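# Park facing out in the empty bay between carton stacks

## Task

Drive into the empty bay between the two carton stacks along the wall and stop entirely inside it. No part of the robot, arm included, may reach beyond the base's footprint, and the robot must face squarely out toward the open room. Both stacks must stay intact, with no carton finishing beyond its tape line on the floor. The robot must not tip or finish leaning, and the final state must hold without the robot actively keeping anything in place.

## Robot and tools

ROBOT. TidyBot++: a base 0.54 m long, 0.50 m wide and 0.38 m tall on four powered casters, carrying one seven-joint arm with a two-finger gripper. The shoulder sits 0.12 m ahead of the base centre at 0.68 m height. base_camera is fixed on the base (about 0.23 m forward, 0.34 m up, tilted down to look ahead; 644x364 image). wrist_camera rides on the hand and looks along it (fisheye, 644x476). The arm begins folded with the hand pointing down. In that pose the wrist and hand jut up to 0.08 m beyond the base's front edge and the elbow rises to about 1.15 m, which matters for the 'tucked over the base' requirement.

FRAMES. Base frame: origin on the floor below the base centre, x ahead, y to the left, z up. The odometry frame is where the base frame was when the scene began. Heading is positive turning left, reported from -3.142 to 3.142. hand_pose (base frame) is the point between the finger pads; its z axis runs along the fingers and its y axis is the closing direction.

execute_actions. Argument actions: a list holding one action, or empty to just read state and images. An action may contain:
- base: a single relative move measured from the base position in the latest reported state, never an absolute pose. translate_m = metres straight ahead (negative backs up), -2 to 2. strafe_m = metres sideways, left positive, -2 to 2. rotate_rad = radians turned in place, counter-clockwise from above positive, -6.3 to 6.3.
- joints: absolute targets keyed by name. joint_1_rad, joint_3_rad, joint_5_rad, joint_7_rad accept any angle but travel the short way, so split big turns into steps below half a revolution. joint_2_rad -2.249 to 2.249, joint_4_rad -2.579 to 2.579, joint_6_rad -2.099 to 2.099. gripper_pos is 0 (open, ~85 mm gap) to 1 (closed). joint_1_rad positive spins the arm clockwise seen from above, opposite to the heading sense. Joints move at up to about 1.39 rad/s (1.22 for joints 5 to 7).
- speeds: optional caps for that action only, keyed translate_m or strafe_m (0.05 to 0.5 m/s) or rotate_rad (0.1 to 1.57 rad/s); the maxima are the defaults. A base move needing over 8.667 s at its cap is rejected.
Base and joint motions in one action begin together. Any unknown key or out-of-range value rejects the whole call with no motion. Argument cameras: a list of "base_camera", "wrist_camera" or "all"; omitted, null or ["all"] gives both, [] gives none. The pictures line gives the image order.

Arm geometry (joint_1_rad 0, joint_3_rad 3.14, joint_5_rad 0, as at the start): the arm lies in the base's x-z plane. Upper arm 0.42 m leans joint_2_rad from vertical (forward positive), forearm 0.31 m leans joint_2_rad - joint_4_rad, hand 0.31 m leans that minus joint_6_rad. Summing length*sin gives forward reach from the shoulder, length*cos gives height above it.

wait: seconds, 0 to 10; sends nothing new and returns state and images.
zoom_image: camera (base_camera or wrist_camera) and region [x0, y0, x1, y1] in pixels of that camera's most recent full image, top-left origin, at most 504x504.
finished_scene: scene = the current scene's number. Irreversible; call it only when the parking is complete and stable.

RESULT LINES. base_status and joint_status describe how the last accepted action ended: done, off_target (stopped short and may still be pushing), contact_stop or time_out (old target dropped, holding in place), not_followed. 'joint command not followed' with a 'cause:' line means a self-collision check blocked the arm targets; there is no check against hitting the base. on_its_own lists motion you did not command. base_odometry counts wheel rotation, so wheel slip looks like travel and drift of a few cm and degrees builds up. A base jammed against something shoves until it times out and may still report done while well short. base_tilt is in degrees, forward and right positive, with about 1 degree of fixed bias. motor_effort is percent of maximum, with the action's peak in brackets; readings carry offsets and noise. ARM HIT flags a hard strike of the arm on the base or itself. A torque fault freezes the arm and gripper for 10 s and drops the rest of the call. MOTOR HOT, OVER-TEMPERATURE FAULT and limit_stop_at_motor_heat report overheating. Once a call reports a stop, the remaining motion calls in that same reply are skipped.

CAUTIONS. Joints left out of an action may keep straining toward earlier targets; resend them. Friction can leave joints a little off target even when done; correct by sending last command plus (wanted minus read). Between replies the robot keeps its last command. Approach the bay slowly with low speed caps, check clearance with base_camera and zooms, and never drive into the cartons: shoving displaces them past their tape, and snagging the arm above roughly 0.8 m while driving can topple the robot. Keep the arm folded or pulled in over the base, avoid pushing against anything at the end, and confirm base_tilt is near zero before finishing.

Each tool is called after "Emit:" as name(argument=value, ...) on one line, values as JSON.

## Session

Emit:
execute_actions(actions=[])

Scene clock: 0.00 s.
base_odometry: x=+0.000 y=+0.000 heading=+0.000 (m, m, rad; odometry frame)
base_tilt: forward=-0.1 right=+0.6 (deg)
base_status: not commanded
joint_positions: joint_1_rad=-0.008 joint_2_rad=-0.336 joint_3_rad=+3.094 joint_4_rad=-2.565 joint_5_rad=+0.028 joint_6_rad=-0.912 joint_7_rad=+1.619 gripper_pos=+0.000
joint_status: not commanded
motor_effort: joint_1_rad=+0 joint_2_rad=+1 joint_3_rad=+1 joint_4_rad=+10 joint_5_rad=+1 joint_6_rad=-1 joint_7_rad=+0 (%)
hand_pose: x=+0.2290 y=-0.0014 z=+0.5754 quat_wxyz=(+0.019, +0.998, +0.059, +0.000) (m; base frame)
pictures: base_camera, wrist_camera
Images, in order (width x height): base_camera 644x364, wrist_camera 644x476.

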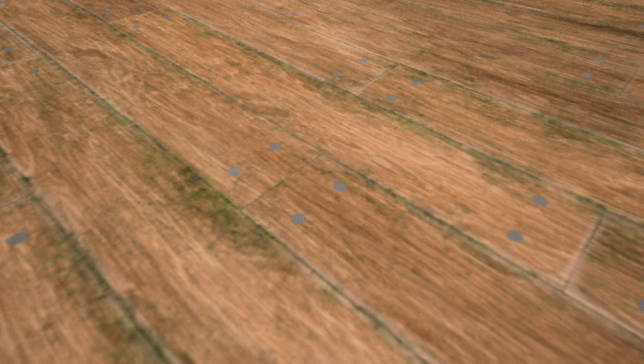

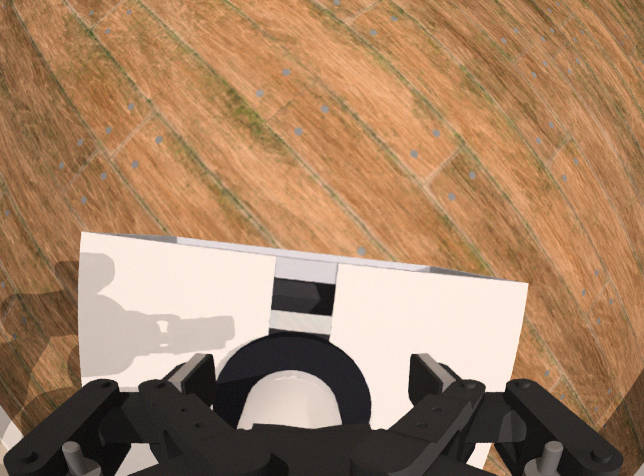

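Emit:
execute_actions(actions=[{"joints": {"joint_2_rad": -0.85, "joint_4_rad": -1.95, "joint_6_rad": -0.7}}])

Scene clock: 8.67 s.
base_odometry: x=+0.000 y=+0.000 heading=+0.000 (m, m, rad; odometry frame)
base_tilt: forward=-0.1 right=+0.6 (deg)
base_status: not commanded
joint_positions: joint_1_rad=-0.008 joint_2_rad=-0.838 joint_3_rad=+3.094 joint_4_rad=-1.970 joint_5_rad=+0.028 joint_6_rad=-0.734 joint_7_rad=+1.619 gripper_pos=+0.000
joint_status: all done
motor_effort: joint_1_rad=+0(1) joint_2_rad=+7(9) joint_3_rad=+2(1) joint_4_rad=+21(21) joint_5_rad=+0(0) joint_6_rad=+8(8) joint_7_rad=+0(0) (%)
hand_pose: x=+0.3880 y=+0.0175 z=+1.0055 quat_wxyz=(+0.030, +0.802, +0.048, +0.595) (m; base frame)
pictures: base_camera, wrist_camera
camera_calibration (this result's frames):
wrist_camera: T_world_to_cam=[[0.0156204, -0.994116, 0.107188, -0.0974689], [-0.302781, -0.106871, -0.947049, 1.12886], [0.952932, -0.0176612, -0.302668, 0.0725344], [0, 0, 0, 1]] pos_world=[0.274198, 0.0250271, 1.10148]
Images, in order (width x height): base_camera 644x364, wrist_camera 644x476.

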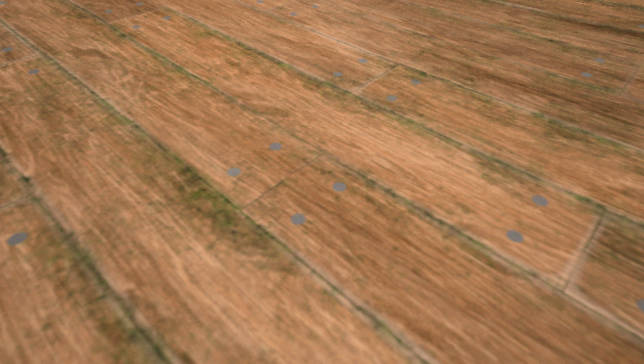

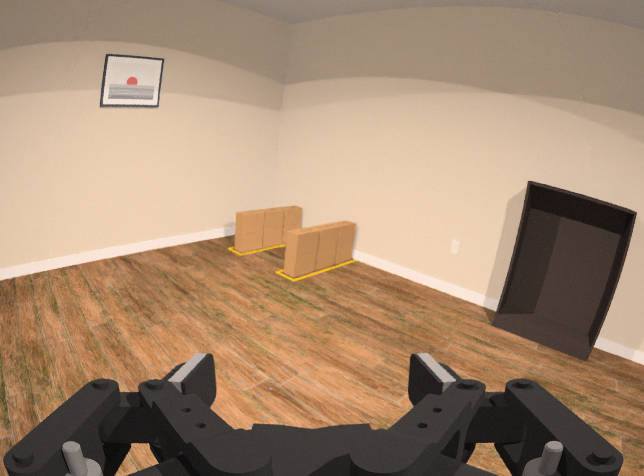

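Emit:
zoom_image(camera="wrist_camera", region=[200, 180, 400, 300])

Region (200, 180, 400, 300) of wrist_camera's 644x476 image, scaled by 2.520; it fills the top 302 rows of this view, and the rest is white.

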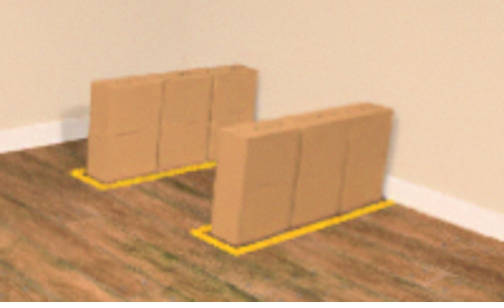

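Emit:
execute_actions(actions=[{"base": {"rotate_rad": 0.31}, "joints": {"joint_1_rad": 0.3, "joint_6_rad": -0.95}}], cameras=[])

Emit:
execute_actions(actions=[{"base": {"translate_m": 1.9}}])

Scene clock: 36.57 s.
base_odometry: x=+0.000 y=+0.000 heading=+0.310 (m, m, rad; odometry frame)
base_tilt: forward=-0.1 right=+0.6 (deg)
base_status: done
joint_positions: joint_1_rad=+0.288 joint_2_rad=-0.838 joint_3_rad=+3.094 joint_4_rad=-1.970 joint_5_rad=+0.028 joint_6_rad=-0.915 joint_7_rad=+1.619 gripper_pos=+0.000
joint_status: all done
motor_effort: joint_1_rad=+1(0) joint_2_rad=+7(8) joint_3_rad=+2(2) joint_4_rad=+21(21) joint_5_rad=+1(1) joint_6_rad=+7(8) joint_7_rad=-1(1) (%)
hand_pose: x=+0.3602 y=-0.0591 z=+0.9536 quat_wxyz=(+0.107, +0.850, -0.078, +0.510) (m; base frame)
pictures: none
No camera images: the call's "cameras" was empty. Leave "cameras" out to get every camera's image.

Scene clock: 41.73 s.
base_odometry: x=+1.809 y=+0.583 heading=+0.311 (m, m, rad; odometry frame)
base_tilt: forward=-0.1 right=+0.6 (deg)
base_status: done
joint_positions: joint_1_rad=+0.288 joint_2_rad=-0.840 joint_3_rad=+3.094 joint_4_rad=-1.970 joint_5_rad=+0.028 joint_6_rad=-0.917 joint_7_rad=+1.619 gripper_pos=+0.000
joint_status: not commanded
motor_effort: joint_1_rad=+1(0) joint_2_rad=+8(11) joint_3_rad=+2(2) joint_4_rad=+20(22) joint_5_rad=+0(1) joint_6_rad=+7(7) joint_7_rad=+0(1) (%)
hand_pose: x=+0.3591 y=-0.0589 z=+0.9537 quat_wxyz=(+0.107, +0.850, -0.078, +0.510) (m; base frame)
pictures: base_camera, wrist_camera
camera_calibration (this result's frames):
wrist_camera: T_world_to_cam=[[-0.266864, -0.957597, 0.108586, -0.0651289], [-0.479392, 0.0341579, -0.876936, 1.06774], [0.836043, -0.286078, -0.46818, 0.267053], [0, 0, 0, 1]] pos_world=[0.271216, -0.0224408, 1.06844]
Images, in order (width x height): base_camera 644x364, wrist_camera 644x476.

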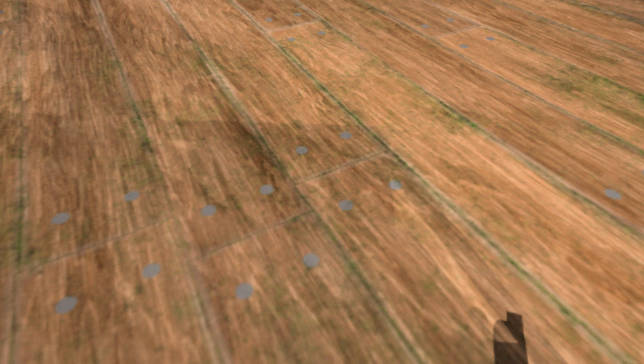

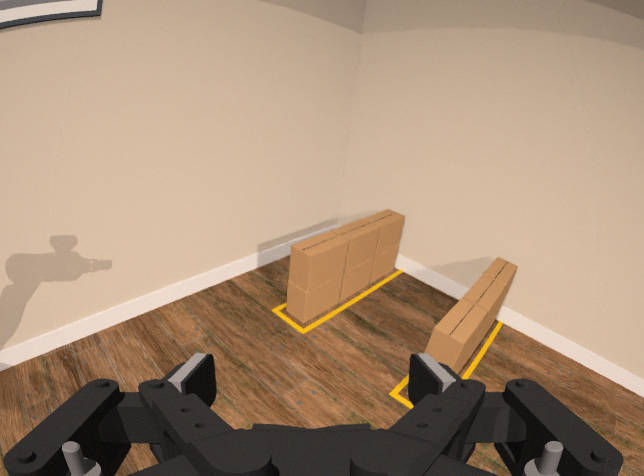

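Emit:
zoom_image(camera="wrist_camera", region=[260, 200, 540, 420])

Region (260, 200, 540, 420) of wrist_camera's 644x476 image, scaled by 1.800; it fills the top 396 rows of this view, and the rest is white.

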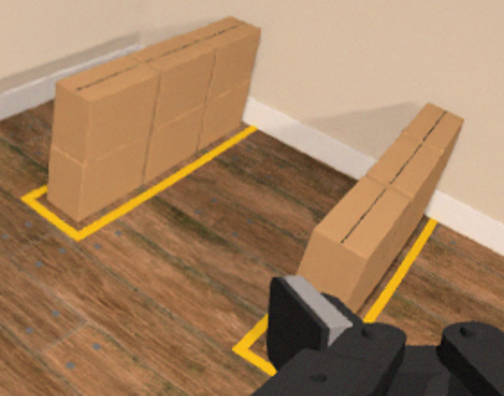

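Emit:
execute_actions(actions=[{"base": {"translate_m": 0.88}, "joints": {"joint_1_rad": 3.13, "joint_2_rad": -0.1, "joint_3_rad": 3.17, "joint_4_rad": -0.85, "joint_5_rad": -0.02, "joint_6_rad": -2.05, "joint_7_rad": 1.55}}], cameras=["base_camera"])

Emit:
execute_actions(actions=[{"base": {"rotate_rad": 2.108}}])

Scene clock: 72.73 s.
base_odometry: x=+2.646 y=+0.854 heading=+0.312 (m, m, rad; odometry frame)
base_tilt: forward=-0.1 right=+0.6 (deg)
base_status: done
joint_positions: joint_1_rad=+3.117 joint_2_rad=-0.118 joint_3_rad=+3.146 joint_4_rad=-0.879 joint_5_rad=+0.018 joint_6_rad=-2.013 joint_7_rad=+1.577 gripper_pos=+0.000
joint_status: all done
motor_effort: joint_1_rad=+0(1) joint_2_rad=-8(9) joint_3_rad=+1(1) joint_4_rad=+14(21) joint_5_rad=+1(2) joint_6_rad=+2(8) joint_7_rad=+0(0) (%)
hand_pose: x=-0.1601 y=-0.0018 z=+1.0370 quat_wxyz=(+0.183, +0.008, -0.983, -0.006) (m; base frame)
pictures: base_camera
Images, in order (width x height): base_camera 644x364.

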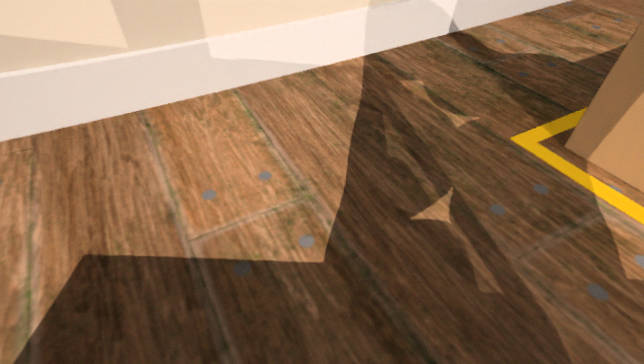

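Scene clock: 75.37 s.
base_odometry: x=+2.646 y=+0.854 heading=+2.419 (m, m, rad; odometry frame)
base_tilt: forward=-0.1 right=+0.6 (deg)
base_status: done
joint_positions: joint_1_rad=+3.117 joint_2_rad=-0.118 joint_3_rad=+3.147 joint_4_rad=-0.878 joint_5_rad=+0.016 joint_6_rad=-2.013 joint_7_rad=+1.577 gripper_pos=+0.000
joint_status: not commanded
motor_effort: joint_1_rad=+1(0) joint_2_rad=-8(9) joint_3_rad=+0(0) joint_4_rad=+14(15) joint_5_rad=+0(1) joint_6_rad=+2(3) joint_7_rad=+0(0) (%)
hand_pose: x=-0.1602 y=-0.0020 z=+1.0371 quat_wxyz=(+0.183, +0.008, -0.983, -0.005) (m; base frame)
pictures: base_camera, wrist_camera
camera_calibration (this result's frames):
wrist_camera: T_world_to_cam=[[0.00152466, 0.999427, 0.0338238, -0.0338743], [0.938207, 0.0102758, -0.345921, 0.566305], [-0.346071, 0.0322611, -0.937654, 1.05478], [0, 0, 0, 1]] pos_world=[-0.166231, -0.00599274, 1.18606]
Images, in order (width x height): base_camera 644x364, wrist_camera 644x476.

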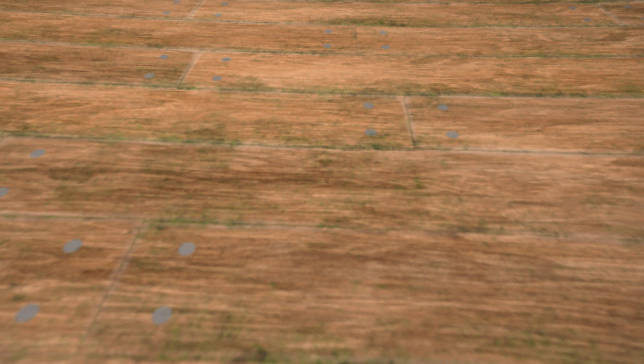

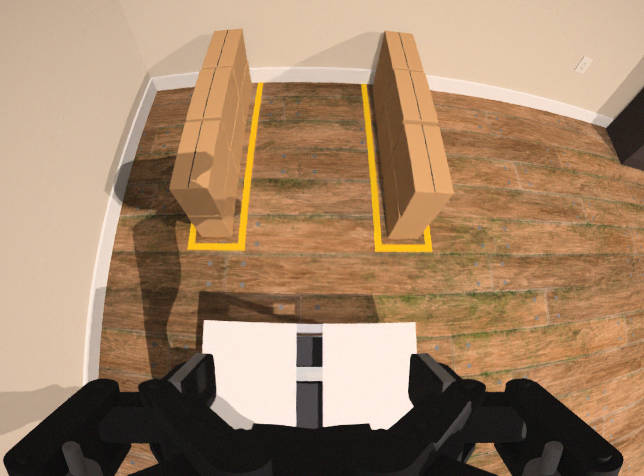

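Emit:
zoom_image(camera="base_camera", region=[0, 60, 322, 260])

Emit:
zoom_image(camera="base_camera", region=[322, 60, 644, 260])

Emit:
zoom_image(camera="wrist_camera", region=[160, 180, 460, 360])

Emit:
zoom_image(camera="wrist_camera", region=[180, 20, 460, 260])

Region (0, 60, 322, 260) of base_camera's 644x364 image, scaled by 1.565; it fills the top 313 rows of this view, and the rest is white.

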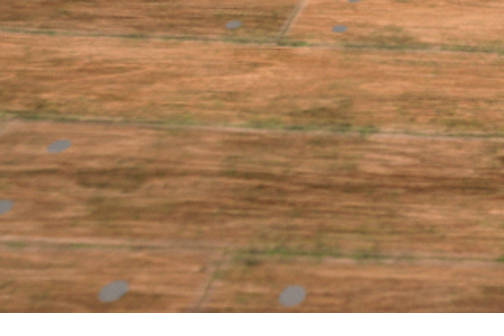

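Region (322, 60, 644, 260) of base_camera's 644x364 image, scaled by 1.565; it fills the top 313 rows of this view, and the rest is white.

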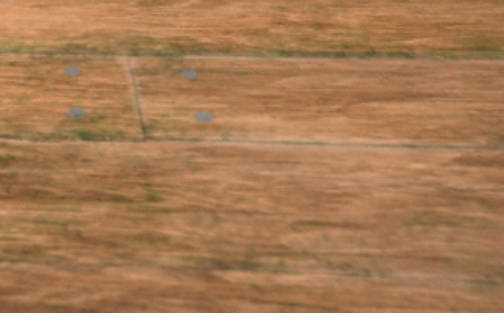

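Region (160, 180, 460, 360) of wrist_camera's 644x476 image, scaled by 1.680; it fills the top 302 rows of this view, and the rest is white.

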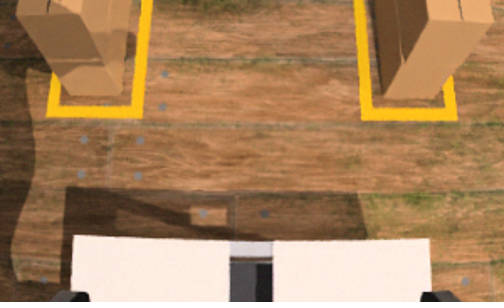

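Region (180, 20, 460, 260) of wrist_camera's 644x476 image, scaled by 1.800; it fills the top 432 rows of this view, and the rest is white.

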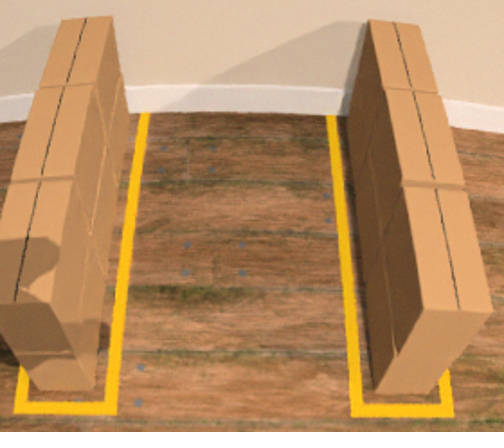

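Emit:
execute_actions(actions=[{"base": {"translate_m": -0.5}}])

Scene clock: 118.70 s.
base_odometry: x=+3.022 y=+0.524 heading=+2.420 (m, m, rad; odometry frame)
base_tilt: forward=-0.2 right=+0.6 (deg)
base_status: done
joint_positions: joint_1_rad=+3.117 joint_2_rad=-0.099 joint_3_rad=+3.147 joint_4_rad=-0.874 joint_5_rad=+0.016 joint_6_rad=-2.017 joint_7_rad=+1.577 gripper_pos=+0.000
joint_status: not commanded
motor_effort: joint_1_rad=+0(0) joint_2_rad=-10(12) joint_3_rad=+0(1) joint_4_rad=+14(15) joint_5_rad=+1(0) joint_6_rad=+2(4) joint_7_rad=+0(1) (%)
hand_pose: x=-0.1659 y=-0.0022 z=+1.0328 quat_wxyz=(+0.174, +0.008, -0.985, -0.005) (m; base frame)
pictures: base_camera, wrist_camera
camera_calibration (this result's frames):
wrist_camera: T_world_to_cam=[[0.000776514, 0.999423, 0.0339676, -0.0337624], [0.94429, 0.0104464, -0.328949, 0.553715], [-0.329113, 0.0323307, -0.943737, 1.05784], [0, 0, 0, 1]] pos_world=[-0.174691, -0.00624225, 1.18162]
Images, in order (width x height): base_camera 644x364, wrist_camera 644x476.

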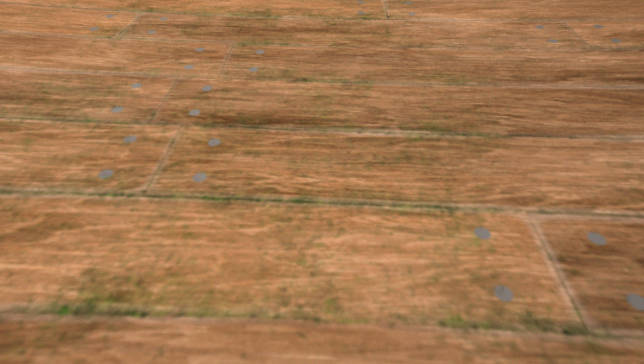

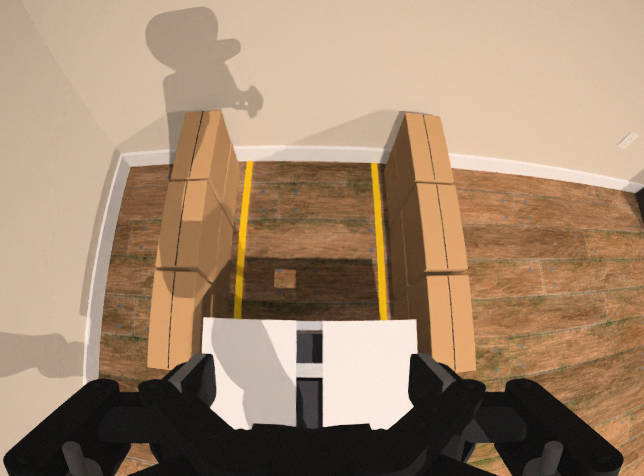

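Emit:
zoom_image(camera="wrist_camera", region=[140, 230, 480, 390])

Emit:
zoom_image(camera="wrist_camera", region=[170, 100, 460, 330])

Region (140, 230, 480, 390) of wrist_camera's 644x476 image, scaled by 1.482; it fills the top 237 rows of this view, and the rest is white.

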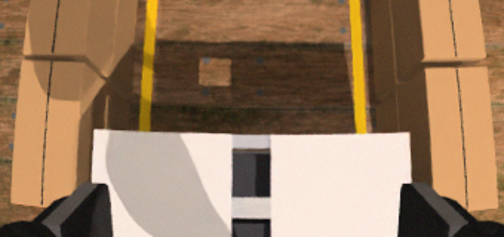

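Region (170, 100, 460, 330) of wrist_camera's 644x476 image, scaled by 1.738; it fills the top 400 rows of this view, and the rest is white.

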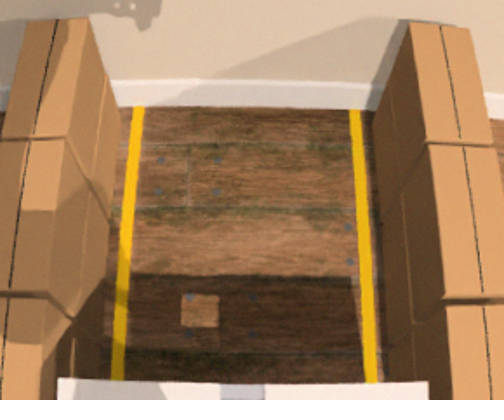

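Emit:
execute_actions(actions=[{"base": {"translate_m": -0.55}}])

Scene clock: 135.33 s.
base_odometry: x=+3.436 y=+0.161 heading=+2.421 (m, m, rad; odometry frame)
base_tilt: forward=-0.1 right=+0.6 (deg)
base_status: done
joint_positions: joint_1_rad=+3.117 joint_2_rad=-0.097 joint_3_rad=+3.147 joint_4_rad=-0.873 joint_5_rad=+0.016 joint_6_rad=-2.018 joint_7_rad=+1.577 gripper_pos=+0.000
joint_status: not commanded
motor_effort: joint_1_rad=+1(0) joint_2_rad=-10(12) joint_3_rad=+0(1) joint_4_rad=+14(15) joint_5_rad=+1(1) joint_6_rad=+2(4) joint_7_rad=+0(0) (%)
hand_pose: x=-0.1668 y=-0.0023 z=+1.0324 quat_wxyz=(+0.173, +0.008, -0.985, -0.005) (m; base frame)
pictures: base_camera, wrist_camera
camera_calibration (this result's frames):
wrist_camera: T_world_to_cam=[[0.000699673, 0.999421, 0.0340092, -0.0337753], [0.945018, 0.0104608, -0.32685, 0.552334], [-0.327017, 0.032368, -0.944464, 1.05823], [0, 0, 0, 1]] pos_world=[-0.175882, -0.00627497, 1.18114]
Images, in order (width x height): base_camera 644x364, wrist_camera 644x476.

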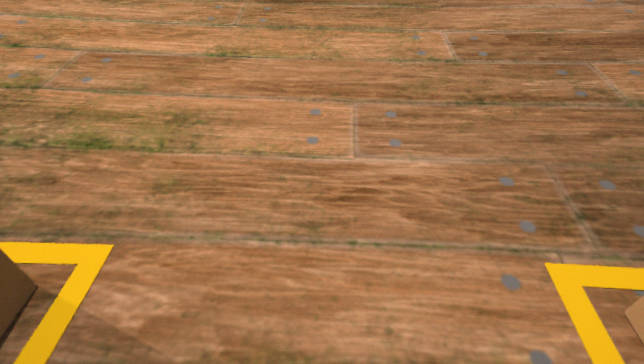

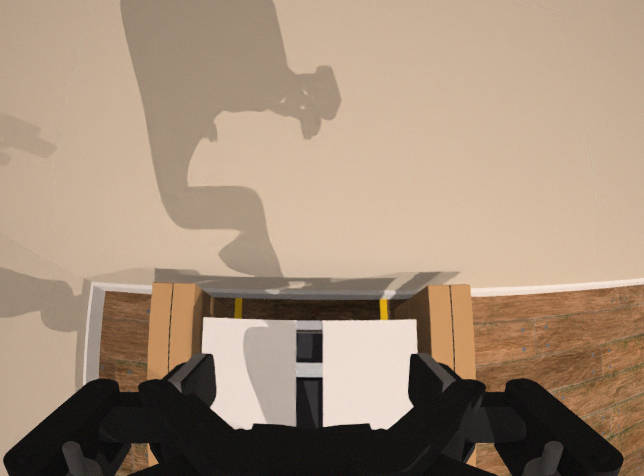

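Emit:
zoom_image(camera="wrist_camera", region=[140, 270, 480, 390])

Region (140, 270, 480, 390) of wrist_camera's 644x476 image, scaled by 1.482; it fills the top 178 rows of this view, and the rest is white.

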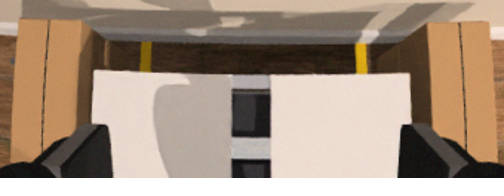

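The robot is inside the bay and centred, facing out into the room. The arm is over the base and the cartons have not been touched, so I'm ending scene 1.

Emit:
finished_scene(scene=1)

The scene is finished: the task was done.


## Next scene

The same job, from a new start.

Emit:
execute_actions(actions=[])

Scene clock: 0.00 s.
base_odometry: x=+0.000 y=+0.000 heading=+0.000 (m, m, rad; odometry frame)
base_tilt: forward=-0.1 right=+0.6 (deg)
base_status: not commanded
joint_positions: joint_1_rad=+0.001 joint_2_rad=-0.324 joint_3_rad=+3.138 joint_4_rad=-2.523 joint_5_rad=-0.019 joint_6_rad=-0.853 joint_7_rad=+1.570 gripper_pos=+0.000
joint_status: not commanded
motor_effort: joint_1_rad=+0 joint_2_rad=+0 joint_3_rad=+1 joint_4_rad=+11 joint_5_rad=+0 joint_6_rad=-1 joint_7_rad=+0 (%)
hand_pose: x=+0.2674 y=+0.0060 z=+0.5859 quat_wxyz=(-0.007, +0.999, -0.005, +0.045) (m; base frame)
pictures: base_camera, wrist_camera
camera_calibration (this result's frames):
wrist_camera: T_world_to_cam=[[-0.0176892, -0.999789, 0.0104496, 0.00350454], [-0.997095, 0.0168652, -0.0742779, 0.367268], [0.074086, -0.0117332, -0.997183, 0.702189], [0, 0, 0, 1]] pos_world=[0.31424, 0.00554866, 0.727454]
Images, in order (width x height): base_camera 644x364, wrist_camera 644x476.

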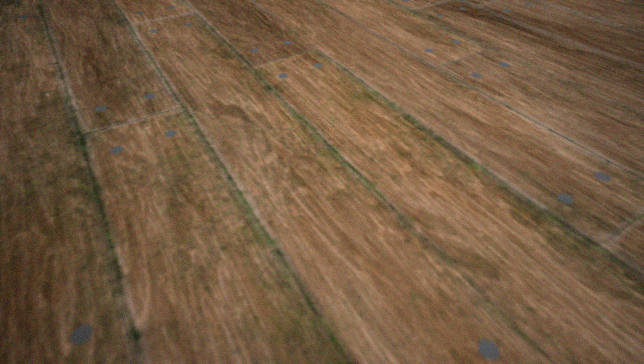

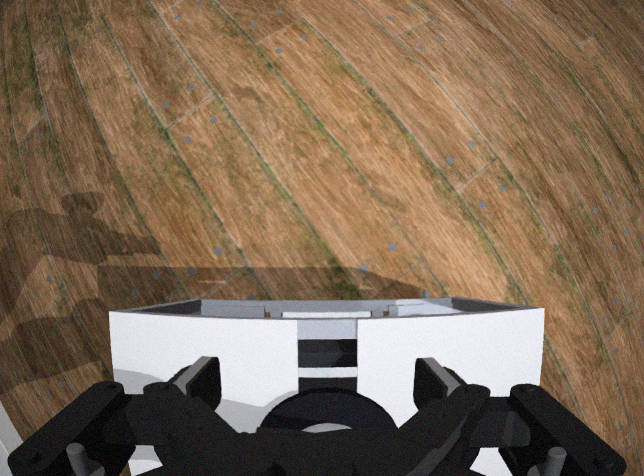

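Emit:
execute_actions(actions=[{"joints": {"joint_2_rad": -0.65, "joint_4_rad": -1.75, "joint_6_rad": -0.8}}], cameras=["wrist_camera"])

Scene clock: 5.90 s.
base_odometry: x=+0.000 y=+0.000 heading=+0.000 (m, m, rad; odometry frame)
base_tilt: forward=-0.1 right=+0.6 (deg)
base_status: not commanded
joint_positions: joint_1_rad=+0.001 joint_2_rad=-0.634 joint_3_rad=+3.138 joint_4_rad=-1.772 joint_5_rad=-0.019 joint_6_rad=-0.835 joint_7_rad=+1.570 gripper_pos=+0.000
joint_status: all done
motor_effort: joint_1_rad=+0(0) joint_2_rad=+2(4) joint_3_rad=+1(1) joint_4_rad=+21(22) joint_5_rad=+0(1) joint_6_rad=+7(8) joint_7_rad=+0(0) (%)
hand_pose: x=+0.4414 y=+0.0070 z=+1.0310 quat_wxyz=(-0.009, +0.834, +0.000, +0.552) (m; base frame)
pictures: wrist_camera
camera_calibration (this result's frames):
wrist_camera: T_world_to_cam=[[-0.0160109, -0.999807, -0.0113486, 0.0247552], [-0.405318, 0.0168656, -0.91402, 1.17839], [0.914036, -0.0100345, -0.405509, 0.152326], [0, 0, 0, 1]] pos_world=[0.338785, 0.00640479, 1.13912]
Images, in order (width x height): wrist_camera 644x476.

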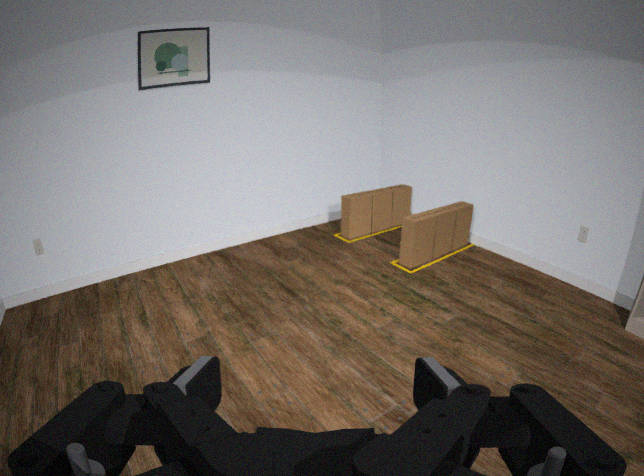

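Emit:
zoom_image(camera="wrist_camera", region=[310, 170, 490, 290])

Region (310, 170, 490, 290) of wrist_camera's 644x476 image, scaled by 2.800.

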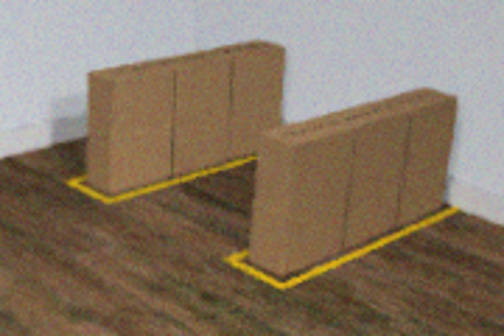

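Emit:
execute_actions(actions=[{"base": {"translate_m": 2.0}, "joints": {"joint_1_rad": 0.6, "joint_2_rad": -0.1, "joint_4_rad": -0.85, "joint_6_rad": -2.05}}])

Scene clock: 28.67 s.
base_odometry: x=+2.000 y=+0.001 heading=+0.000 (m, m, rad; odometry frame)
base_tilt: forward=-0.1 right=+0.6 (deg)
base_status: done
joint_positions: joint_1_rad=+0.584 joint_2_rad=-0.109 joint_3_rad=+3.138 joint_4_rad=-0.876 joint_5_rad=-0.019 joint_6_rad=-2.015 joint_7_rad=+1.570 gripper_pos=+0.000
joint_status: all done
motor_effort: joint_1_rad=+0(1) joint_2_rad=-9(11) joint_3_rad=+0(2) joint_4_rad=+14(22) joint_5_rad=+1(0) joint_6_rad=+3(9) joint_7_rad=-1(0) (%)
hand_pose: x=+0.3583 y=-0.1488 z=+1.0351 quat_wxyz=(+0.044, +0.944, -0.277, +0.174) (m; base frame)
pictures: base_camera, wrist_camera
camera_calibration (this result's frames):
wrist_camera: T_world_to_cam=[[-0.54999, -0.835129, 0.00843311, 0.062961], [-0.787614, 0.515287, -0.337851, 0.765832], [0.277803, -0.192456, -0.941162, 0.98369], [0, 0, 0, 1]] pos_world=[0.364536, -0.152725, 1.18402]
Images, in order (width x height): base_camera 644x364, wrist_camera 644x476.

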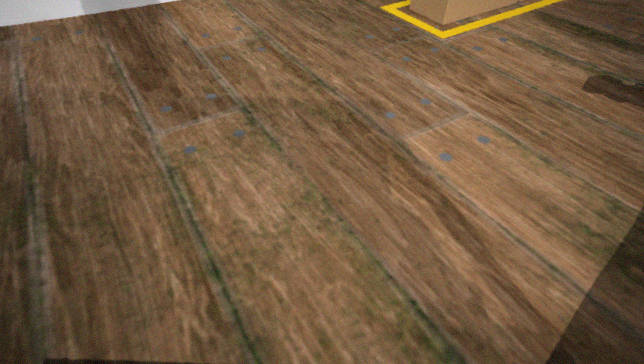

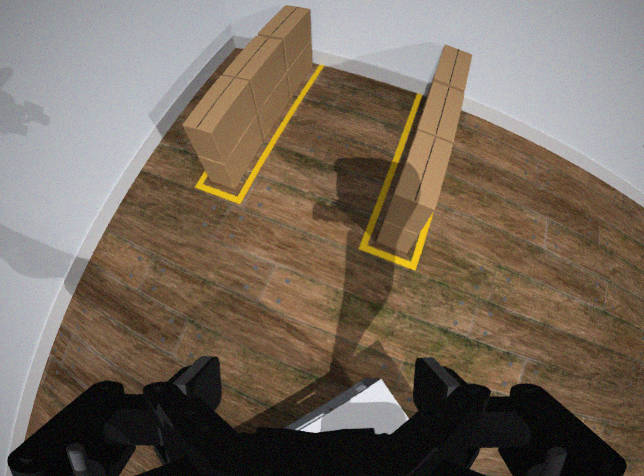

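Emit:
zoom_image(camera="wrist_camera", region=[180, 150, 440, 290])

Emit:
zoom_image(camera="wrist_camera", region=[220, 40, 460, 260])

Emit:
zoom_image(camera="wrist_camera", region=[260, 350, 440, 450])

Emit:
zoom_image(camera="base_camera", region=[360, 0, 580, 60])

Region (180, 150, 440, 290) of wrist_camera's 644x476 image, scaled by 1.938; it fills the top 271 rows of this view, and the rest is white.

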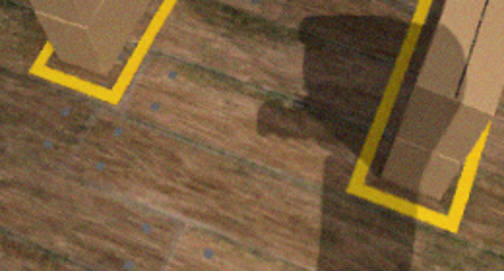

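Region (220, 40, 460, 260) of wrist_camera's 644x476 image, scaled by 2.100; it fills the top 462 rows of this view, and the rest is white.

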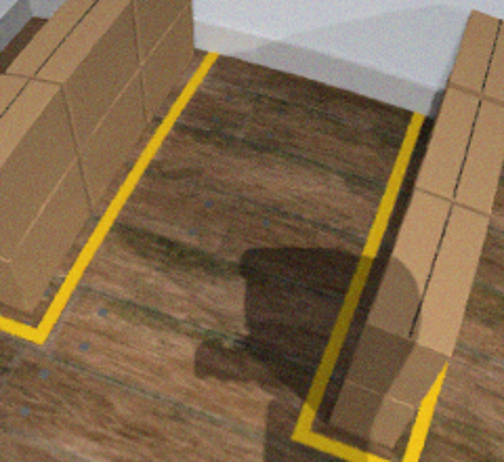

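Region (260, 350, 440, 450) of wrist_camera's 644x476 image, scaled by 2.800.

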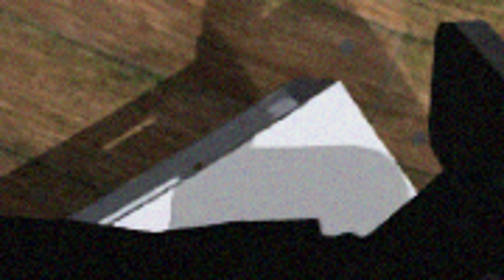

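Region (360, 0, 580, 60) of base_camera's 644x364 image, scaled by 2.291; it fills the top 137 rows of this view, and the rest is white.

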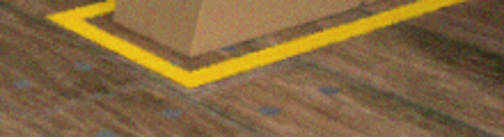

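Emit:
execute_actions(actions=[{"base": {"translate_m": 0.59}, "joints": {"joint_1_rad": 2.2}}], cameras=[])

Emit:
execute_actions(actions=[{"base": {"rotate_rad": 2.175}, "joints": {"joint_1_rad": 3.15}}])

Scene clock: 53.03 s.
base_odometry: x=+2.590 y=+0.002 heading=+0.001 (m, m, rad; odometry frame)
base_tilt: forward=-0.1 right=+0.6 (deg)
base_status: done
joint_positions: joint_1_rad=+2.186 joint_2_rad=-0.109 joint_3_rad=+3.138 joint_4_rad=-0.876 joint_5_rad=-0.019 joint_6_rad=-2.016 joint_7_rad=+1.570 gripper_pos=+0.000
joint_status: all done
motor_effort: joint_1_rad=+0(1) joint_2_rad=-8(10) joint_3_rad=+1(2) joint_4_rad=+13(14) joint_5_rad=+0(2) joint_6_rad=+2(4) joint_7_rad=-1(0) (%)
hand_pose: x=-0.0370 y=-0.2344 z=+1.0352 quat_wxyz=(+0.155, +0.459, -0.870, +0.089) (m; base frame)
pictures: none
No camera images: the call's "cameras" was empty. Leave "cameras" out to get every camera's image.

Scene clock: 55.70 s.
base_odometry: x=+2.590 y=+0.002 heading=+2.174 (m, m, rad; odometry frame)
base_tilt: forward=-0.1 right=+0.6 (deg)
base_status: done
joint_positions: joint_1_rad=+3.134 joint_2_rad=-0.109 joint_3_rad=+3.138 joint_4_rad=-0.875 joint_5_rad=-0.019 joint_6_rad=-2.016 joint_7_rad=+1.570 gripper_pos=+0.000
joint_status: all done
motor_effort: joint_1_rad=+0(1) joint_2_rad=-9(11) joint_3_rad=-1(2) joint_4_rad=+13(15) joint_5_rad=+1(0) joint_6_rad=+3(3) joint_7_rad=+0(0) (%)
hand_pose: x=-0.1625 y=-0.0099 z=+1.0352 quat_wxyz=(+0.179, +0.011, -0.984, +0.008) (m; base frame)
pictures: base_camera, wrist_camera
camera_calibration (this result's frames):
wrist_camera: T_world_to_cam=[[-0.00923407, 0.999922, 0.00844338, -0.0014063], [0.941217, 0.0115427, -0.337605, 0.559814], [-0.337676, 0.00482959, -0.94125, 1.05722], [0, 0, 0, 1]] pos_world=[-0.169922, -0.0101615, 1.18411]
Images, in order (width x height): base_camera 644x364, wrist_camera 644x476.

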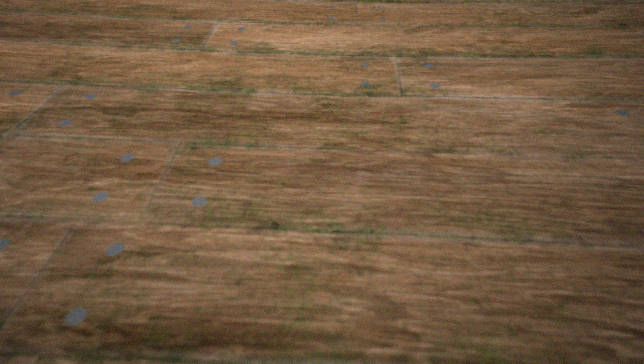

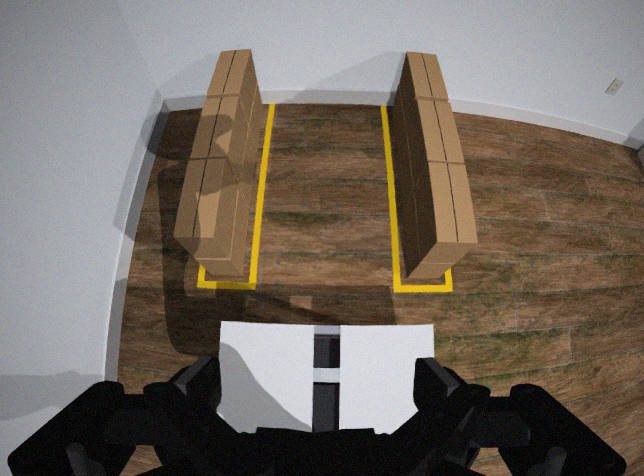

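Emit:
zoom_image(camera="wrist_camera", region=[180, 230, 480, 360])

Emit:
zoom_image(camera="wrist_camera", region=[230, 90, 430, 300])

Region (180, 230, 480, 360) of wrist_camera's 644x476 image, scaled by 1.680; it fills the top 218 rows of this view, and the rest is white.

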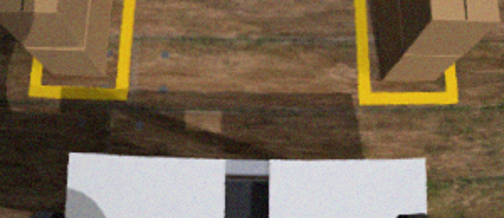

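Region (230, 90, 430, 300) of wrist_camera's 644x476 image, scaled by 2.400; it fills the left 480 columns of this view, and the rest is white.

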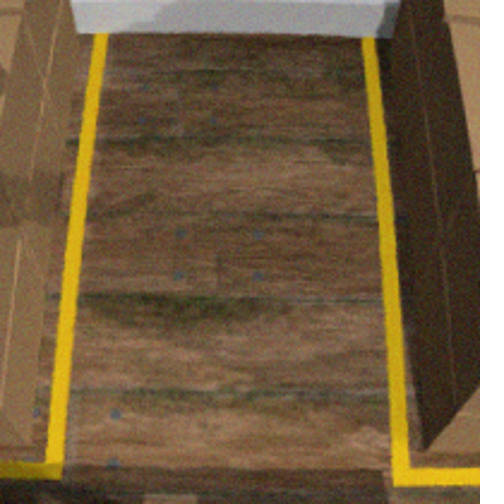

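Emit:
execute_actions(actions=[{"base": {"translate_m": -0.86}}])

Scene clock: 77.87 s.
base_odometry: x=+3.080 y=-0.706 heading=+2.175 (m, m, rad; odometry frame)
base_tilt: forward=-0.1 right=+0.6 (deg)
base_status: done
joint_positions: joint_1_rad=+3.134 joint_2_rad=-0.104 joint_3_rad=+3.138 joint_4_rad=-0.873 joint_5_rad=-0.019 joint_6_rad=-2.017 joint_7_rad=+1.570 gripper_pos=+0.000
joint_status: not commanded
motor_effort: joint_1_rad=+1(0) joint_2_rad=-10(12) joint_3_rad=+1(2) joint_4_rad=+14(14) joint_5_rad=+0(1) joint_6_rad=+3(4) joint_7_rad=+0(0) (%)
hand_pose: x=-0.1642 y=-0.0099 z=+1.0342 quat_wxyz=(+0.176, +0.011, -0.984, +0.008) (m; base frame)
pictures: base_camera, wrist_camera
camera_calibration (this result's frames):
wrist_camera: T_world_to_cam=[[-0.0092184, 0.999922, 0.00845146, -0.00143155], [0.942792, 0.0115078, -0.333183, 0.556714], [-0.333254, 0.00489655, -0.942824, 1.05809], [0, 0, 0, 1]] pos_world=[-0.172267, -0.0101561, 1.18309]
Images, in order (width x height): base_camera 644x364, wrist_camera 644x476.

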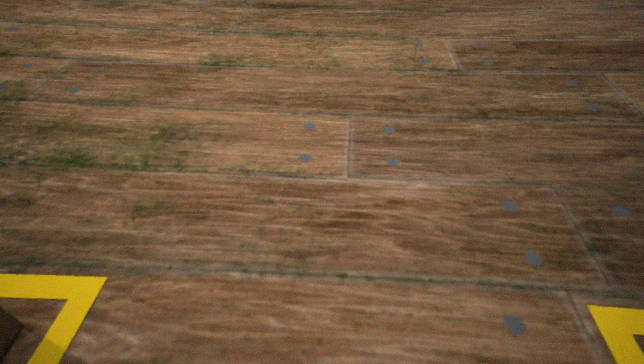

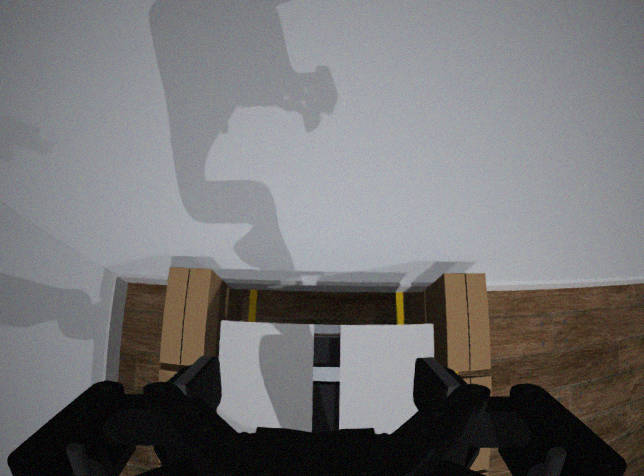

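Emit:
zoom_image(camera="wrist_camera", region=[150, 255, 500, 395])

Emit:
zoom_image(camera="base_camera", region=[0, 244, 200, 364])

Region (150, 255, 500, 395) of wrist_camera's 644x476 image, scaled by 1.440; it fills the top 202 rows of this view, and the rest is white.

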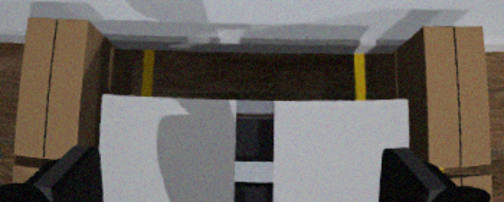

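Region (0, 244, 200, 364) of base_camera's 644x364 image, scaled by 2.520; it fills the top 302 rows of this view, and the rest is white.

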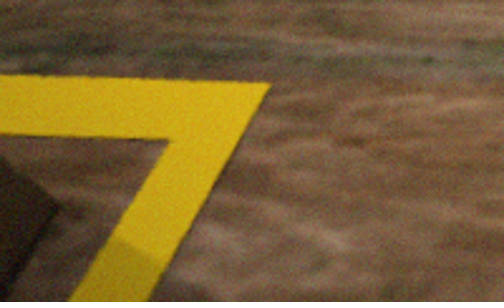

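The robot is fully inside the bay, facing out, with about 2.5 cm or more of clearance to each stack. The arm is over the base and the cartons are undisturbed, so I'm ending scene 2.

Emit:
finished_scene(scene=2)

The scene is finished: the task was done.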